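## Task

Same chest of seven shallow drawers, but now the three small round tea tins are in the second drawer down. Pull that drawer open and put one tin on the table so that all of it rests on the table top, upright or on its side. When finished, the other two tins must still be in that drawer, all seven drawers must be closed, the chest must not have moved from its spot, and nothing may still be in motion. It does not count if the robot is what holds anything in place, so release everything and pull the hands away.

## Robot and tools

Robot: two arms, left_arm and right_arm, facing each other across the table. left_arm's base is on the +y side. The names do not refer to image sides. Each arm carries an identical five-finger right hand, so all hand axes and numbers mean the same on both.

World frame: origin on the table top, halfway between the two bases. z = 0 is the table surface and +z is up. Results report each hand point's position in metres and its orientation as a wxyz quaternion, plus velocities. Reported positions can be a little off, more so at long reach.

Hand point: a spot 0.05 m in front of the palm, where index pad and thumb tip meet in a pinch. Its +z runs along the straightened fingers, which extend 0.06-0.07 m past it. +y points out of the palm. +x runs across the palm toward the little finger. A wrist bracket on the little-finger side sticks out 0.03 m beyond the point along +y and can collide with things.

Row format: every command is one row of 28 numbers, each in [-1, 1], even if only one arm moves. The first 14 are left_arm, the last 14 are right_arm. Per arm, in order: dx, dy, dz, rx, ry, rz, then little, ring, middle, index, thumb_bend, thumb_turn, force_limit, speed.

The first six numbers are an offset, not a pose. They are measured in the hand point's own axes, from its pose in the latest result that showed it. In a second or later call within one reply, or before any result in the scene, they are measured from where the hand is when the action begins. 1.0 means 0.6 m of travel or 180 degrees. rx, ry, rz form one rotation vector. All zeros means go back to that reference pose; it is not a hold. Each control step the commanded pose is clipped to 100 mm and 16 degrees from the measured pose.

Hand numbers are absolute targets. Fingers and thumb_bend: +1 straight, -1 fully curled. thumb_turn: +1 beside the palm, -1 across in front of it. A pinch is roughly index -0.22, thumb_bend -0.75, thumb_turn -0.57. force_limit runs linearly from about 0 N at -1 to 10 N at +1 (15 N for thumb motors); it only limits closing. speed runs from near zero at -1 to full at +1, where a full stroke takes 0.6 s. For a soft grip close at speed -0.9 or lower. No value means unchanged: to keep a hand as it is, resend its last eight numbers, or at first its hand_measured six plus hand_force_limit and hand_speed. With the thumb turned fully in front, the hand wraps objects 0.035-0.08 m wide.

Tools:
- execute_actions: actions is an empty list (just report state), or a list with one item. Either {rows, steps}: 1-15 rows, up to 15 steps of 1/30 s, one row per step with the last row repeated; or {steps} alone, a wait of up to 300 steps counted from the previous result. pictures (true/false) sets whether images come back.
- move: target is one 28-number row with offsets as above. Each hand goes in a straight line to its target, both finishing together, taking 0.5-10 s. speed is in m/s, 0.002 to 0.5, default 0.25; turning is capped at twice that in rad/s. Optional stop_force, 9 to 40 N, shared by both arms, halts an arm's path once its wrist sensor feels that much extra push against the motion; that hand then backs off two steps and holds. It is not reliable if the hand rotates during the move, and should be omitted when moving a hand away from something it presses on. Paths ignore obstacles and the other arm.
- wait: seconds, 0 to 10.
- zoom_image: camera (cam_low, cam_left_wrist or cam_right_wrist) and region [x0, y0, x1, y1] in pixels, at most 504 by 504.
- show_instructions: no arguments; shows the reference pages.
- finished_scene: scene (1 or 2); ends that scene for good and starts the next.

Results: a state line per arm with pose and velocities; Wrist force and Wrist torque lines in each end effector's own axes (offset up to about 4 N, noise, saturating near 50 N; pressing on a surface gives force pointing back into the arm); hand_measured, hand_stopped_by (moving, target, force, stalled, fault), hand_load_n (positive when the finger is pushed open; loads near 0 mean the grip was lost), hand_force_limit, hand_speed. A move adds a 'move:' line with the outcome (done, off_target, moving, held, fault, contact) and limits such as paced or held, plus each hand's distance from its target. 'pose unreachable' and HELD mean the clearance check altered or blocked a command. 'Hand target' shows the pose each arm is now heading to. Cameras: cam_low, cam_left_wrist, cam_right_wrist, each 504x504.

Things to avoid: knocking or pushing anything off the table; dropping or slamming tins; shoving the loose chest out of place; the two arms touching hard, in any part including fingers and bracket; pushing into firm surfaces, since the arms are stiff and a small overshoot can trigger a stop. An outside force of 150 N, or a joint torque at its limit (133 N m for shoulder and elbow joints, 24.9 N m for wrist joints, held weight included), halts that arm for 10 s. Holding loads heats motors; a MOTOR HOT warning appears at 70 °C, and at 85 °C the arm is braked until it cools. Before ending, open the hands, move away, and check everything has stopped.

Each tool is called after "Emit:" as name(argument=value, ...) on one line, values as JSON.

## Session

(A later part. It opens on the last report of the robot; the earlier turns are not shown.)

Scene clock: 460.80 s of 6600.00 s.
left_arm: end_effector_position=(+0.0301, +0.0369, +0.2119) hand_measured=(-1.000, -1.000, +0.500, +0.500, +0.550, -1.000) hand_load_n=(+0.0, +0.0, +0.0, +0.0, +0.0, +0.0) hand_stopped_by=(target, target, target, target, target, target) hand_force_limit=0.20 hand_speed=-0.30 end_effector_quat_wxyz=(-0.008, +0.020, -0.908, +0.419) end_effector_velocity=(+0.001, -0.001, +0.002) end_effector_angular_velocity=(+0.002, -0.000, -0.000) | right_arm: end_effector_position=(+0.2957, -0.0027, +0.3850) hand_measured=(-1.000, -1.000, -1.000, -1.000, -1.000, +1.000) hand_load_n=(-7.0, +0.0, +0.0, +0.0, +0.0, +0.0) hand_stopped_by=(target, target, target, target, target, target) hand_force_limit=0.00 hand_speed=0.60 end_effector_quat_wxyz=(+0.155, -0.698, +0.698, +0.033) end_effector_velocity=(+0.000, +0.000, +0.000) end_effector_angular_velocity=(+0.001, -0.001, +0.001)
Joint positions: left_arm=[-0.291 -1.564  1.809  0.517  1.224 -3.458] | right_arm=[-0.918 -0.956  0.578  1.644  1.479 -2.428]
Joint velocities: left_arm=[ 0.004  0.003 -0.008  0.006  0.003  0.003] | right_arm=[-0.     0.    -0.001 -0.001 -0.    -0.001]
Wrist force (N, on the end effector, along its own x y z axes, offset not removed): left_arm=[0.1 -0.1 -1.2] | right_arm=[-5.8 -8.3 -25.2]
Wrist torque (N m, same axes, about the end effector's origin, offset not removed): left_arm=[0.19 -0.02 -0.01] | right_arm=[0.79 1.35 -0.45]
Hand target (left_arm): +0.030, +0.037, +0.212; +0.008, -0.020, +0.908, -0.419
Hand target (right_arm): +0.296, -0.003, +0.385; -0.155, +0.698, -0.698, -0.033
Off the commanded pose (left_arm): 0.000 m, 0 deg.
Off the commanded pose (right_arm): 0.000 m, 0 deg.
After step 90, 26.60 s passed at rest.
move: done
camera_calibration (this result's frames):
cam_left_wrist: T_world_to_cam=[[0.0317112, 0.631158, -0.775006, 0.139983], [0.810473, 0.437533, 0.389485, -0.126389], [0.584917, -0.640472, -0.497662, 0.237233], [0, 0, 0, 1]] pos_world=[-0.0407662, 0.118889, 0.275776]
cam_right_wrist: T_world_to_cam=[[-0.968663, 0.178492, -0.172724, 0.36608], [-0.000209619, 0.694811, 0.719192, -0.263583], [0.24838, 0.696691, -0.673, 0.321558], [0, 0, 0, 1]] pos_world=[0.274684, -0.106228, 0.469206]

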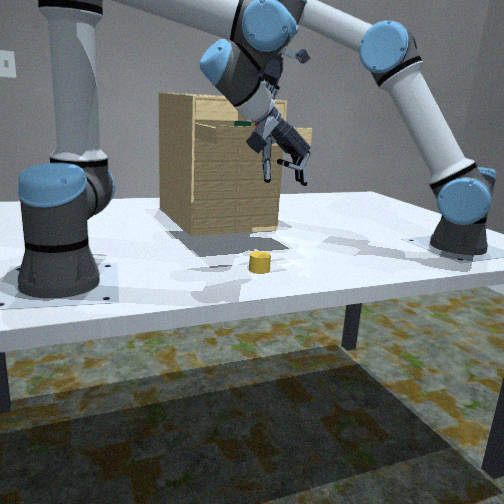

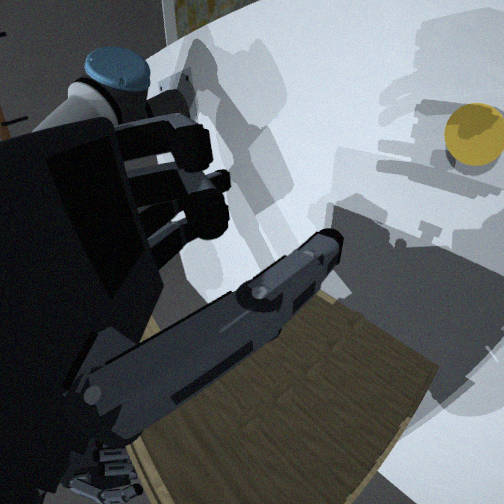

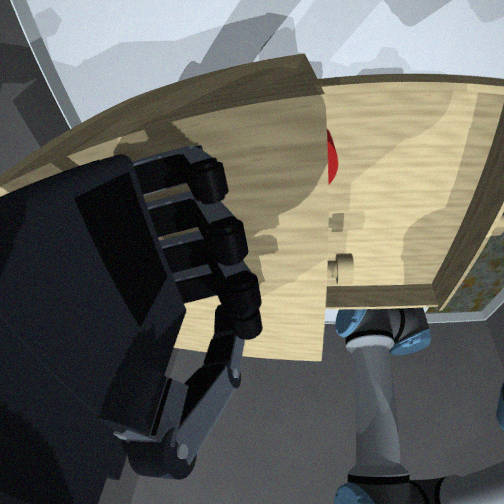

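Emit:
move(target=[-0.175,0,0,0,0,0,-1,-1,0.5,0.5,0.55,-1,0.2,-0.3, 0,0,0,0,0,0,-1,-1,-1,-1,-1,1,0.0,0.6], speed=0.025, stop_force=12)

Scene clock: 469.03 s of 6600.00 s.
left_arm: end_effector_position=(+0.1349, +0.0412, +0.2120) hand_measured=(-1.000, -1.000, +0.500, +0.500, +0.550, -1.000) hand_load_n=(+0.0, +0.0, +0.0, +0.0, +0.0, +0.0) hand_stopped_by=(target, target, target, target, target, target) hand_force_limit=0.20 hand_speed=-0.30 end_effector_quat_wxyz=(-0.008, +0.019, -0.908, +0.419) end_effector_velocity=(+0.002, -0.000, -0.000) end_effector_angular_velocity=(-0.001, -0.000, -0.000) | right_arm: end_effector_position=(+0.2957, -0.0027, +0.3850) hand_measured=(-1.000, -1.000, -1.000, -1.000, -1.000, +1.000) hand_load_n=(-7.0, +0.0, +0.0, +0.0, +0.0, +0.0) hand_stopped_by=(target, target, target, target, target, target) hand_force_limit=0.00 hand_speed=0.60 end_effector_quat_wxyz=(+0.155, -0.698, +0.698, +0.033) end_effector_velocity=(-0.000, +0.001, +0.000) end_effector_angular_velocity=(+0.002, -0.001, -0.000)
Joint positions: left_arm=[ 0.023 -1.551  1.787  0.476  1.457 -3.241] | right_arm=[-0.918 -0.956  0.578  1.644  1.479 -2.428]
Joint velocities: left_arm=[ 0.008  0.001 -0.001 -0.002  0.006  0.005] | right_arm=[ 0.001 -0.    -0.001 -0.001 -0.     0.002]
Wrist force (N, on the end effector, along its own x y z axes, offset not removed): left_arm=[1.5 0.4 -0.7] | right_arm=[-6.8 -8.0 -24.7]
Wrist torque (N m, same axes, about the end effector's origin, offset not removed): left_arm=[0.24 -0.12 0.07] | right_arm=[0.80 1.48 -0.70]
Hand target (left_arm): +0.135, +0.041, +0.212; +0.008, -0.019, +0.908, -0.419
Hand target (right_arm): +0.296, -0.003, +0.385; -0.155, +0.698, -0.698, -0.033
Off the commanded pose (left_arm): 0.000 m, 0 deg.
Off the commanded pose (right_arm): 0.000 m, 0 deg.
After step 90, 0.73 s passed at rest.
move: done
camera_calibration (this result's frames):
cam_left_wrist: T_world_to_cam=[[0.0323075, 0.630975, -0.77513, 0.133995], [0.810144, 0.437657, 0.39003, -0.213356], [0.58534, -0.640568, -0.497041, 0.178484], [0, 0, 0, 1]] pos_world=[0.0640465, 0.12316, 0.275793]
cam_right_wrist: T_world_to_cam=[[-0.968663, 0.178492, -0.172724, 0.36608], [-0.000209746, 0.694811, 0.719192, -0.263583], [0.24838, 0.696691, -0.673, 0.321558], [0, 0, 0, 1]] pos_world=[0.274684, -0.106228, 0.469206]

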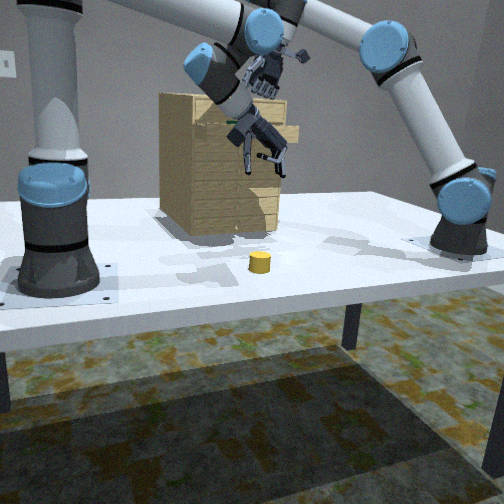

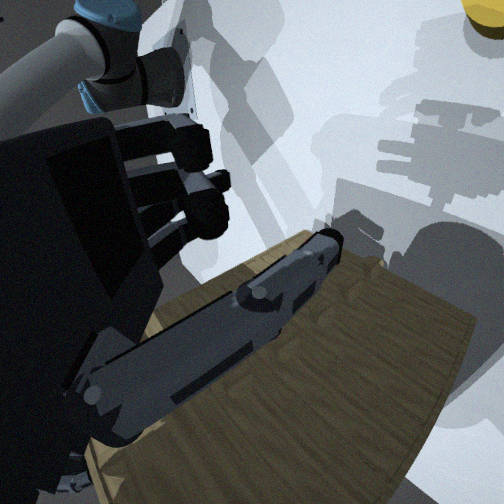

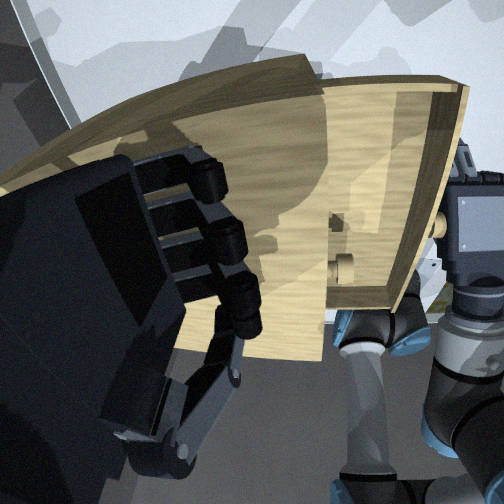

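Emit:
move(target=[-0.1167,0,0,0,0,0,-1,-1,0.5,0.5,0.55,-1,0.2,-0.3, 0,0,0,0,0,0,-1,-1,-1,-1,-1,1,0.0,0.6], speed=0.03, stop_force=12)

Scene clock: 474.50 s of 6600.00 s.
left_arm: end_effector_position=(+0.2048, +0.0441, +0.2120) hand_measured=(-1.000, -1.000, +0.500, +0.500, +0.550, -1.000) hand_load_n=(+0.0, +0.0, +0.0, +0.0, +0.0, +0.0) hand_stopped_by=(target, target, target, target, target, target) hand_force_limit=0.20 hand_speed=-0.30 end_effector_quat_wxyz=(-0.008, +0.019, -0.908, +0.419) end_effector_velocity=(+0.002, -0.001, +0.000) end_effector_angular_velocity=(-0.002, -0.000, -0.000) | right_arm: end_effector_position=(+0.2957, -0.0027, +0.3850) hand_measured=(-1.000, -1.000, -1.000, -1.000, -1.000, +1.000) hand_load_n=(-7.0, +0.0, +0.0, +0.0, +0.0, +0.0) hand_stopped_by=(target, target, target, target, target, target) hand_force_limit=0.00 hand_speed=0.60 end_effector_quat_wxyz=(+0.155, -0.698, +0.698, +0.033) end_effector_velocity=(-0.000, +0.000, +0.000) end_effector_angular_velocity=(+0.002, -0.001, +0.001)
Joint positions: left_arm=[ 0.23  -1.495  1.727  0.475  1.614 -3.106] | right_arm=[-0.918 -0.956  0.578  1.644  1.479 -2.428]
Joint velocities: left_arm=[ 0.006  0.003 -0.003 -0.002  0.004  0.004] | right_arm=[ 0.    -0.    -0.001 -0.001 -0.001 -0.001]
Wrist force (N, on the end effector, along its own x y z axes, offset not removed): left_arm=[1.8 -0.4 1.1] | right_arm=[-9.0 -8.7 -27.3]
Wrist torque (N m, same axes, about the end effector's origin, offset not removed): left_arm=[0.05 -0.11 0.08] | right_arm=[0.96 1.85 -0.72]
Hand target (left_arm): +0.205, +0.044, +0.212; +0.008, -0.019, +0.908, -0.419
Hand target (right_arm): +0.296, -0.003, +0.385; -0.155, +0.698, -0.698, -0.033
Off the commanded pose (left_arm): 0.000 m, 0 deg.
Off the commanded pose (right_arm): 0.000 m, 0 deg.
move: done
camera_calibration (this result's frames):
cam_left_wrist: T_world_to_cam=[[0.0327159, 0.630958, -0.775127, 0.129872], [0.809909, 0.437697, 0.390472, -0.271307], [0.585643, -0.640557, -0.496699, 0.13931], [0, 0, 0, 1]] pos_world=[0.133899, 0.126042, 0.2758]
cam_right_wrist: T_world_to_cam=[[-0.968663, 0.178492, -0.172724, 0.36608], [-0.000209701, 0.694811, 0.719192, -0.263583], [0.248381, 0.696691, -0.673, 0.321558], [0, 0, 0, 1]] pos_world=[0.274684, -0.106228, 0.469206]

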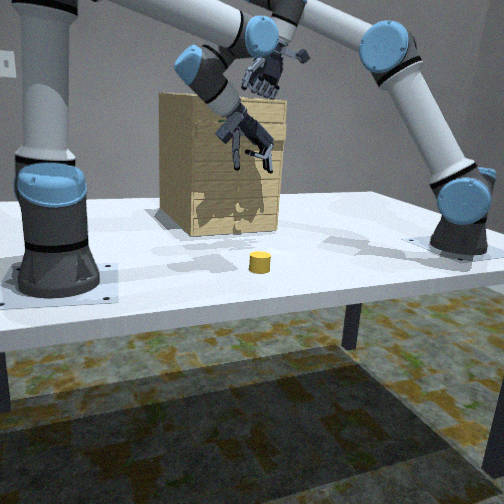

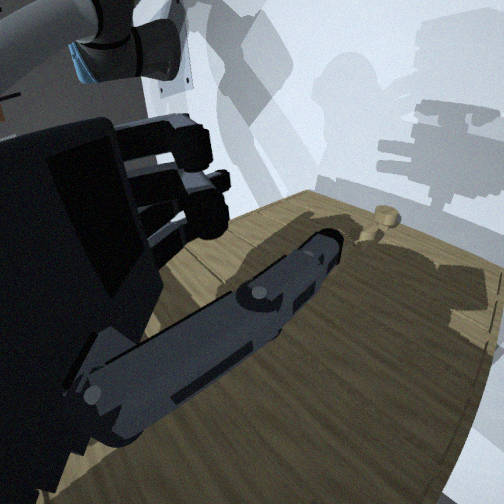

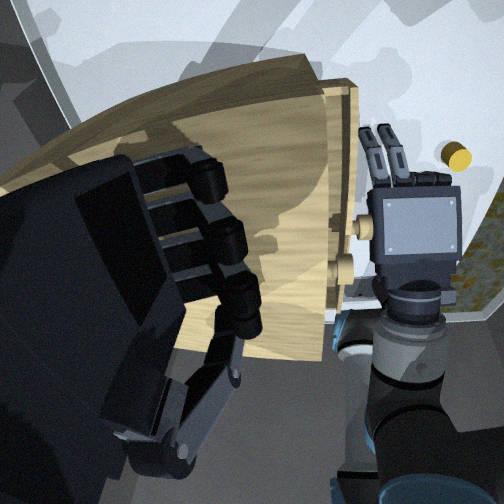

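Emit:
move(target=[-0.0583,0,0,0,0,0,-1,-1,0.5,0.5,0.55,-1,0.2,-0.3, 0,0,0,0,0,0,-1,-1,-1,-1,-1,1,0.0,0.6], speed=0.008, stop_force=12)

Scene clock: 485.37 s of 6600.00 s.
left_arm: end_effector_position=(+0.2308, +0.0452, +0.2120) hand_measured=(-1.000, -1.000, +0.500, +0.500, +0.550, -1.000) hand_load_n=(+0.0, +0.0, +0.0, +0.0, +0.0, +0.0) hand_stopped_by=(target, target, target, target, target, target) hand_force_limit=0.20 hand_speed=-0.30 end_effector_quat_wxyz=(-0.009, +0.019, -0.908, +0.419) end_effector_velocity=(-0.002, +0.000, -0.001) end_effector_angular_velocity=(+0.002, +0.001, +0.003) | right_arm: end_effector_position=(+0.2957, -0.0027, +0.3850) hand_measured=(-1.000, -1.000, -1.000, -1.000, -1.000, +1.000) hand_load_n=(-7.0, +0.0, +0.0, +0.0, +0.0, +0.0) hand_stopped_by=(target, target, target, target, target, target) hand_force_limit=0.00 hand_speed=0.60 end_effector_quat_wxyz=(+0.155, -0.698, +0.698, +0.033) end_effector_velocity=(+0.000, -0.000, -0.000) end_effector_angular_velocity=(-0.001, -0.001, -0.001)
Joint positions: left_arm=[ 0.303 -1.466  1.696  0.481  1.669 -3.058] | right_arm=[-0.918 -0.956  0.578  1.644  1.479 -2.428]
Joint velocities: left_arm=[-0.006 -0.001  0.004 -0.001 -0.006 -0.006] | right_arm=[-0.     0.     0.    -0.     0.001  0.   ]
Wrist force (N, on the end effector, along its own x y z axes, offset not removed): left_arm=[21.0 -3.4 -6.3] | right_arm=[-4.8 -10.4 -24.1]
Wrist torque (N m, same axes, about the end effector's origin, offset not removed): left_arm=[0.36 -1.03 1.28] | right_arm=[0.85 1.03 -0.65]
Hand target (left_arm): +0.231, +0.045, +0.212; +0.009, -0.019, +0.908, -0.419
Hand target (right_arm): +0.296, -0.003, +0.385; -0.155, +0.698, -0.698, -0.033
Off the commanded pose (left_arm): 0.009 m, 0 deg.
Off the commanded pose (right_arm): 0.000 m, 0 deg.
After step 90, 4.27 s passed at rest.
move: contact (left_arm)
camera_calibration (this result's frames):
cam_left_wrist: T_world_to_cam=[[0.0329009, 0.631221, -0.774905, 0.128196], [0.809794, 0.437588, 0.390832, -0.292896], [0.585791, -0.640372, -0.496762, 0.124736], [0, 0, 0, 1]] pos_world=[0.159898, 0.127125, 0.275777]
cam_right_wrist: T_world_to_cam=[[-0.968661, 0.178498, -0.172723, 0.366083], [-0.000205096, 0.694811, 0.719192, -0.263583], [0.248385, 0.696689, -0.673, 0.321557], [0, 0, 0, 1]] pos_world=[0.274687, -0.10623, 0.469206]

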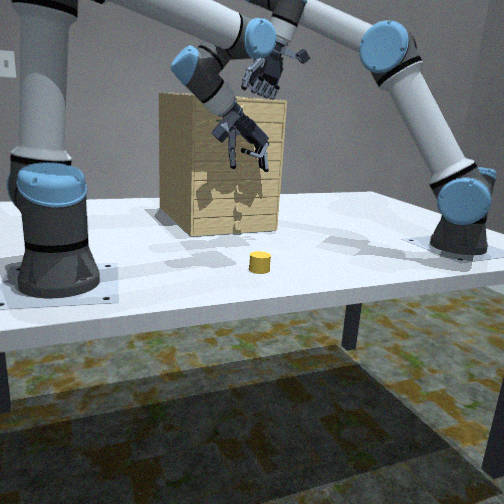

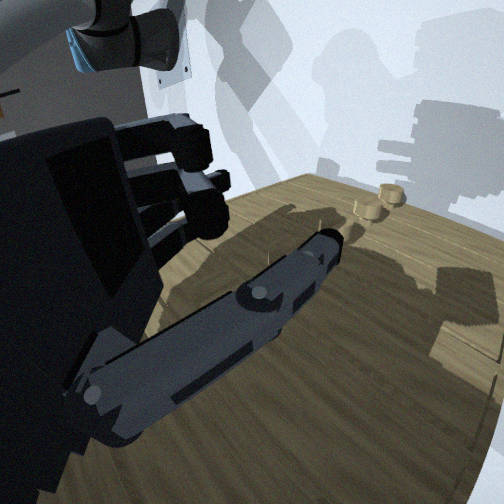

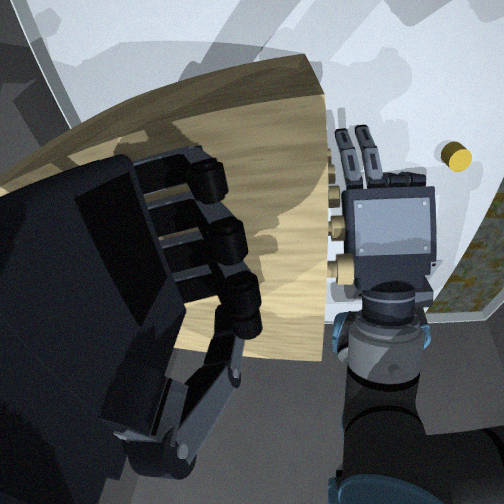

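Emit:
move(target=[0.1167,0,0,0,0,0,-1,-1,0.5,0.5,0.55,-1,0.2,-0.3, -0.0219,-0.0142,-0.0791,0,0,0,-1,-1,-1,-1,-1,1,0.0,0.6], speed=0.05)

Emit:
zoom_image(camera="cam_right_wrist", region=[260, 40, 460, 340])

Scene clock: 493.40 s of 6600.00 s.
left_arm: end_effector_position=(+0.1609, +0.0423, +0.2119) hand_measured=(-1.000, -1.000, +0.500, +0.500, +0.550, -1.000) hand_load_n=(+0.0, +0.0, +0.0, +0.0, +0.0, +0.0) hand_stopped_by=(target, target, target, target, target, target) hand_force_limit=0.20 hand_speed=-0.30 end_effector_quat_wxyz=(-0.008, +0.019, -0.908, +0.419) end_effector_velocity=(-0.002, +0.000, -0.000) end_effector_angular_velocity=(+0.002, +0.001, -0.001) | right_arm: end_effector_position=(+0.2956, -0.0029, +0.4346) hand_measured=(-1.000, -1.000, -1.000, -1.000, -1.000, +1.000) hand_load_n=(+0.0, +0.0, +0.0, +0.0, +0.0, +0.0) hand_stopped_by=(target, target, target, target, target, target) hand_force_limit=0.00 hand_speed=0.60 end_effector_quat_wxyz=(+0.156, -0.698, +0.698, +0.034) end_effector_velocity=(-0.000, +0.001, +0.001) end_effector_angular_velocity=(-0.009, +0.003, +0.005)
Joint positions: left_arm=[ 0.101 -1.534  1.769  0.473  1.516 -3.19 ] | right_arm=[-0.919 -0.799  0.149  1.915  1.478 -2.428]
Joint velocities: left_arm=[-0.006 -0.001  0.001  0.002 -0.003 -0.004] | right_arm=[ 0.004  0.051 -0.102  0.059  0.004 -0.003]
Wrist force (N, on the end effector, along its own x y z axes, offset not removed): left_arm=[-0.2 0.5 0.5] | right_arm=[0.5 2.1 -1.3]
Wrist torque (N m, same axes, about the end effector's origin, offset not removed): left_arm=[0.19 -0.05 -0.10] | right_arm=[0.41 -0.07 0.45]
Hand target (left_arm): +0.161, +0.042, +0.212; +0.008, -0.019, +0.908, -0.419
Hand target (right_arm): +0.296, -0.003, +0.435; -0.155, +0.698, -0.698, -0.033
Off the commanded pose (left_arm): 0.000 m, 0 deg.
Off the commanded pose (right_arm): 0.000 m, 0 deg.
After step 90, 3.23 s passed at rest.
move: done
camera_calibration (this result's frames):
cam_left_wrist: T_world_to_cam=[[0.0325041, 0.631174, -0.77496, 0.132368], [0.810029, 0.437574, 0.390361, -0.234927], [0.585488, -0.640428, -0.497046, 0.16392], [0, 0, 0, 1]] pos_world=[0.0900217, 0.12423, 0.275762]
cam_right_wrist: T_world_to_cam=[[-0.968501, 0.179269, -0.172824, 0.374557], [-0.000090186, 0.693794, 0.720174, -0.299566], [0.249009, 0.697505, -0.671924, 0.354469], [0, 0, 0, 1]] pos_world=[0.274466, -0.106553, 0.518649]

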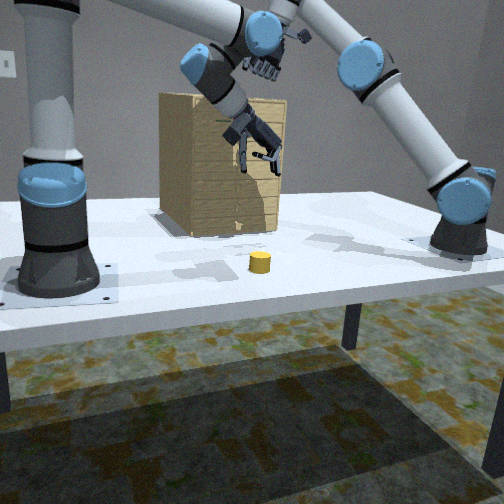

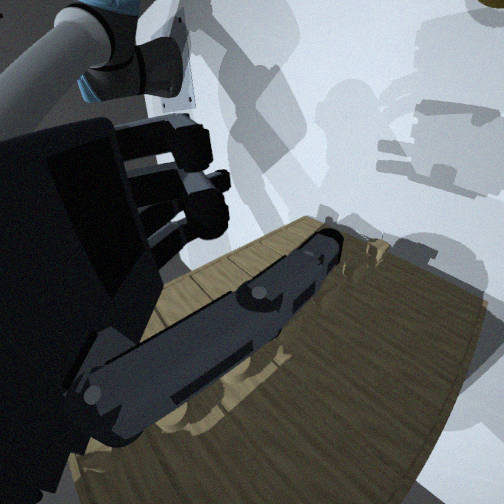

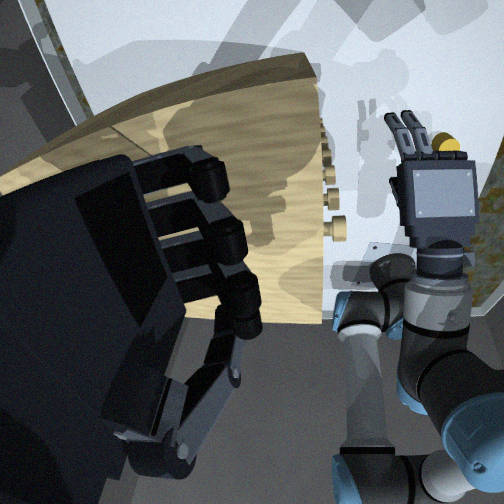

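Region (260, 40, 460, 340) of cam_right_wrist's 504x504 image, scaled by 1.680, with more detail than that image has.

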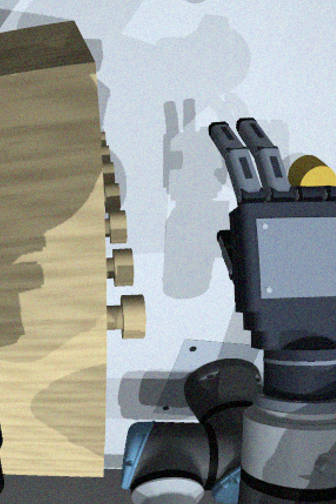

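Emit:
move(target=[0.179,-0.0597,-0.2328,0,0,0,-1,-1,0.5,0.5,0.55,-1,0.2,-0.3, 0.390,0.1955,-0.1518,0,0,0,-1,-1,-1,-1,-1,1,0.0,0.6], speed=0.15)

Emit:
zoom_image(camera="cam_low", region=[140, 70, 320, 290])

Scene clock: 508.20 s of 6600.00 s.
left_arm: end_effector_position=(+0.0501, +0.1207, +0.3298) hand_measured=(-1.000, -1.000, +0.500, +0.500, +0.550, -1.000) hand_load_n=(+0.0, +0.0, +0.0, +0.0, +0.0, +0.0) hand_stopped_by=(target, target, target, target, target, target) hand_force_limit=0.20 hand_speed=-0.30 end_effector_quat_wxyz=(-0.008, +0.020, -0.908, +0.418) end_effector_velocity=(-0.000, +0.001, +0.001) end_effector_angular_velocity=(-0.001, -0.001, +0.001) | right_arm: end_effector_position=(+0.1697, -0.2492, +0.4397) hand_measured=(-1.000, -1.000, -1.000, -1.000, -1.000, +1.000) hand_load_n=(+0.0, +0.0, +0.0, +0.0, +0.0, +0.0) hand_stopped_by=(target, target, target, target, target, target) hand_force_limit=0.00 hand_speed=0.60 end_effector_quat_wxyz=(+0.156, -0.698, +0.698, +0.033) end_effector_velocity=(-0.001, -0.002, +0.000) end_effector_angular_velocity=(+0.002, +0.002, -0.001)
Joint positions: left_arm=[-0.362 -1.807  1.722  0.867  1.173 -3.512] | right_arm=[-1.357 -1.697  1.389  1.638  1.358 -2.855]
Joint velocities: left_arm=[-0.006 -0.003  0.001  0.003 -0.005 -0.004] | right_arm=[-0.011 -0.006  0.007  0.003 -0.005 -0.009]
Wrist force (N, on the end effector, along its own x y z axes, offset not removed): left_arm=[-0.5 0.4 0.0] | right_arm=[2.8 1.5 3.3]
Wrist torque (N m, same axes, about the end effector's origin, offset not removed): left_arm=[0.23 0.02 -0.07] | right_arm=[-0.01 -0.60 0.40]
Hand target (left_arm): +0.050, +0.121, +0.330; +0.008, -0.020, +0.908, -0.418
Hand target (right_arm): +0.170, -0.249, +0.440; -0.156, +0.698, -0.698, -0.033
Off the commanded pose (left_arm): 0.000 m, 0 deg.
Off the commanded pose (right_arm): 0.001 m, 0 deg.
After step 90, 9.40 s passed at rest.
move: done
camera_calibration (this result's frames):
cam_left_wrist: T_world_to_cam=[[0.0316276, 0.631416, -0.774799, 0.177822], [0.810532, 0.437385, 0.389529, -0.225208], [0.58484, -0.640319, -0.497949, 0.337945], [0, 0, 0, 1]] pos_world=[-0.0207291, 0.202616, 0.39378]
cam_right_wrist: T_world_to_cam=[[-0.968405, 0.179354, -0.173272, 0.297939], [-0.000316965, 0.693922, 0.72005, -0.132179], [0.249382, 0.697355, -0.671941, 0.560917], [0, 0, 0, 1]] pos_world=[0.148602, -0.352873, 0.523703]

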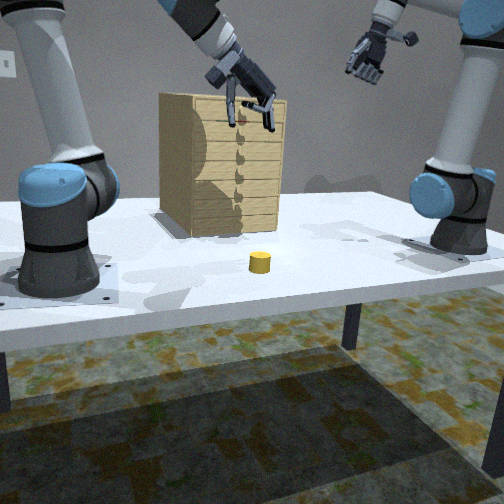

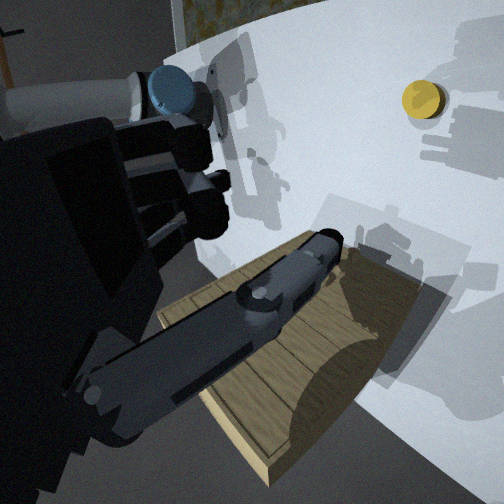

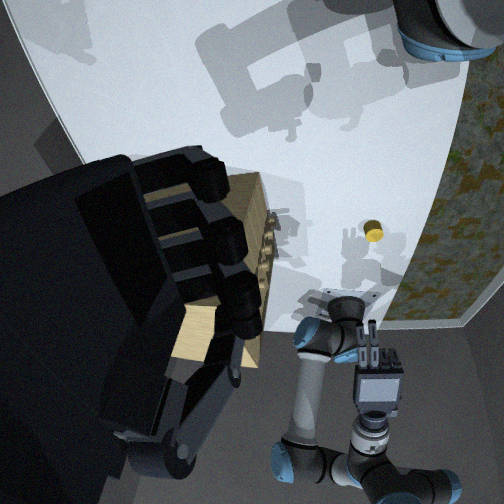

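Region (140, 70, 320, 290) of cam_low's 504x504 image, scaled by 2.291, with more detail than that image has; it fills the left 412 columns of this view, and the rest is white.

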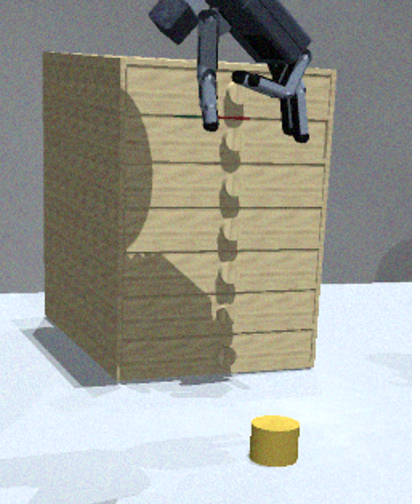

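Emit:
finished_scene(scene=2)

The scene is finished: the task was done.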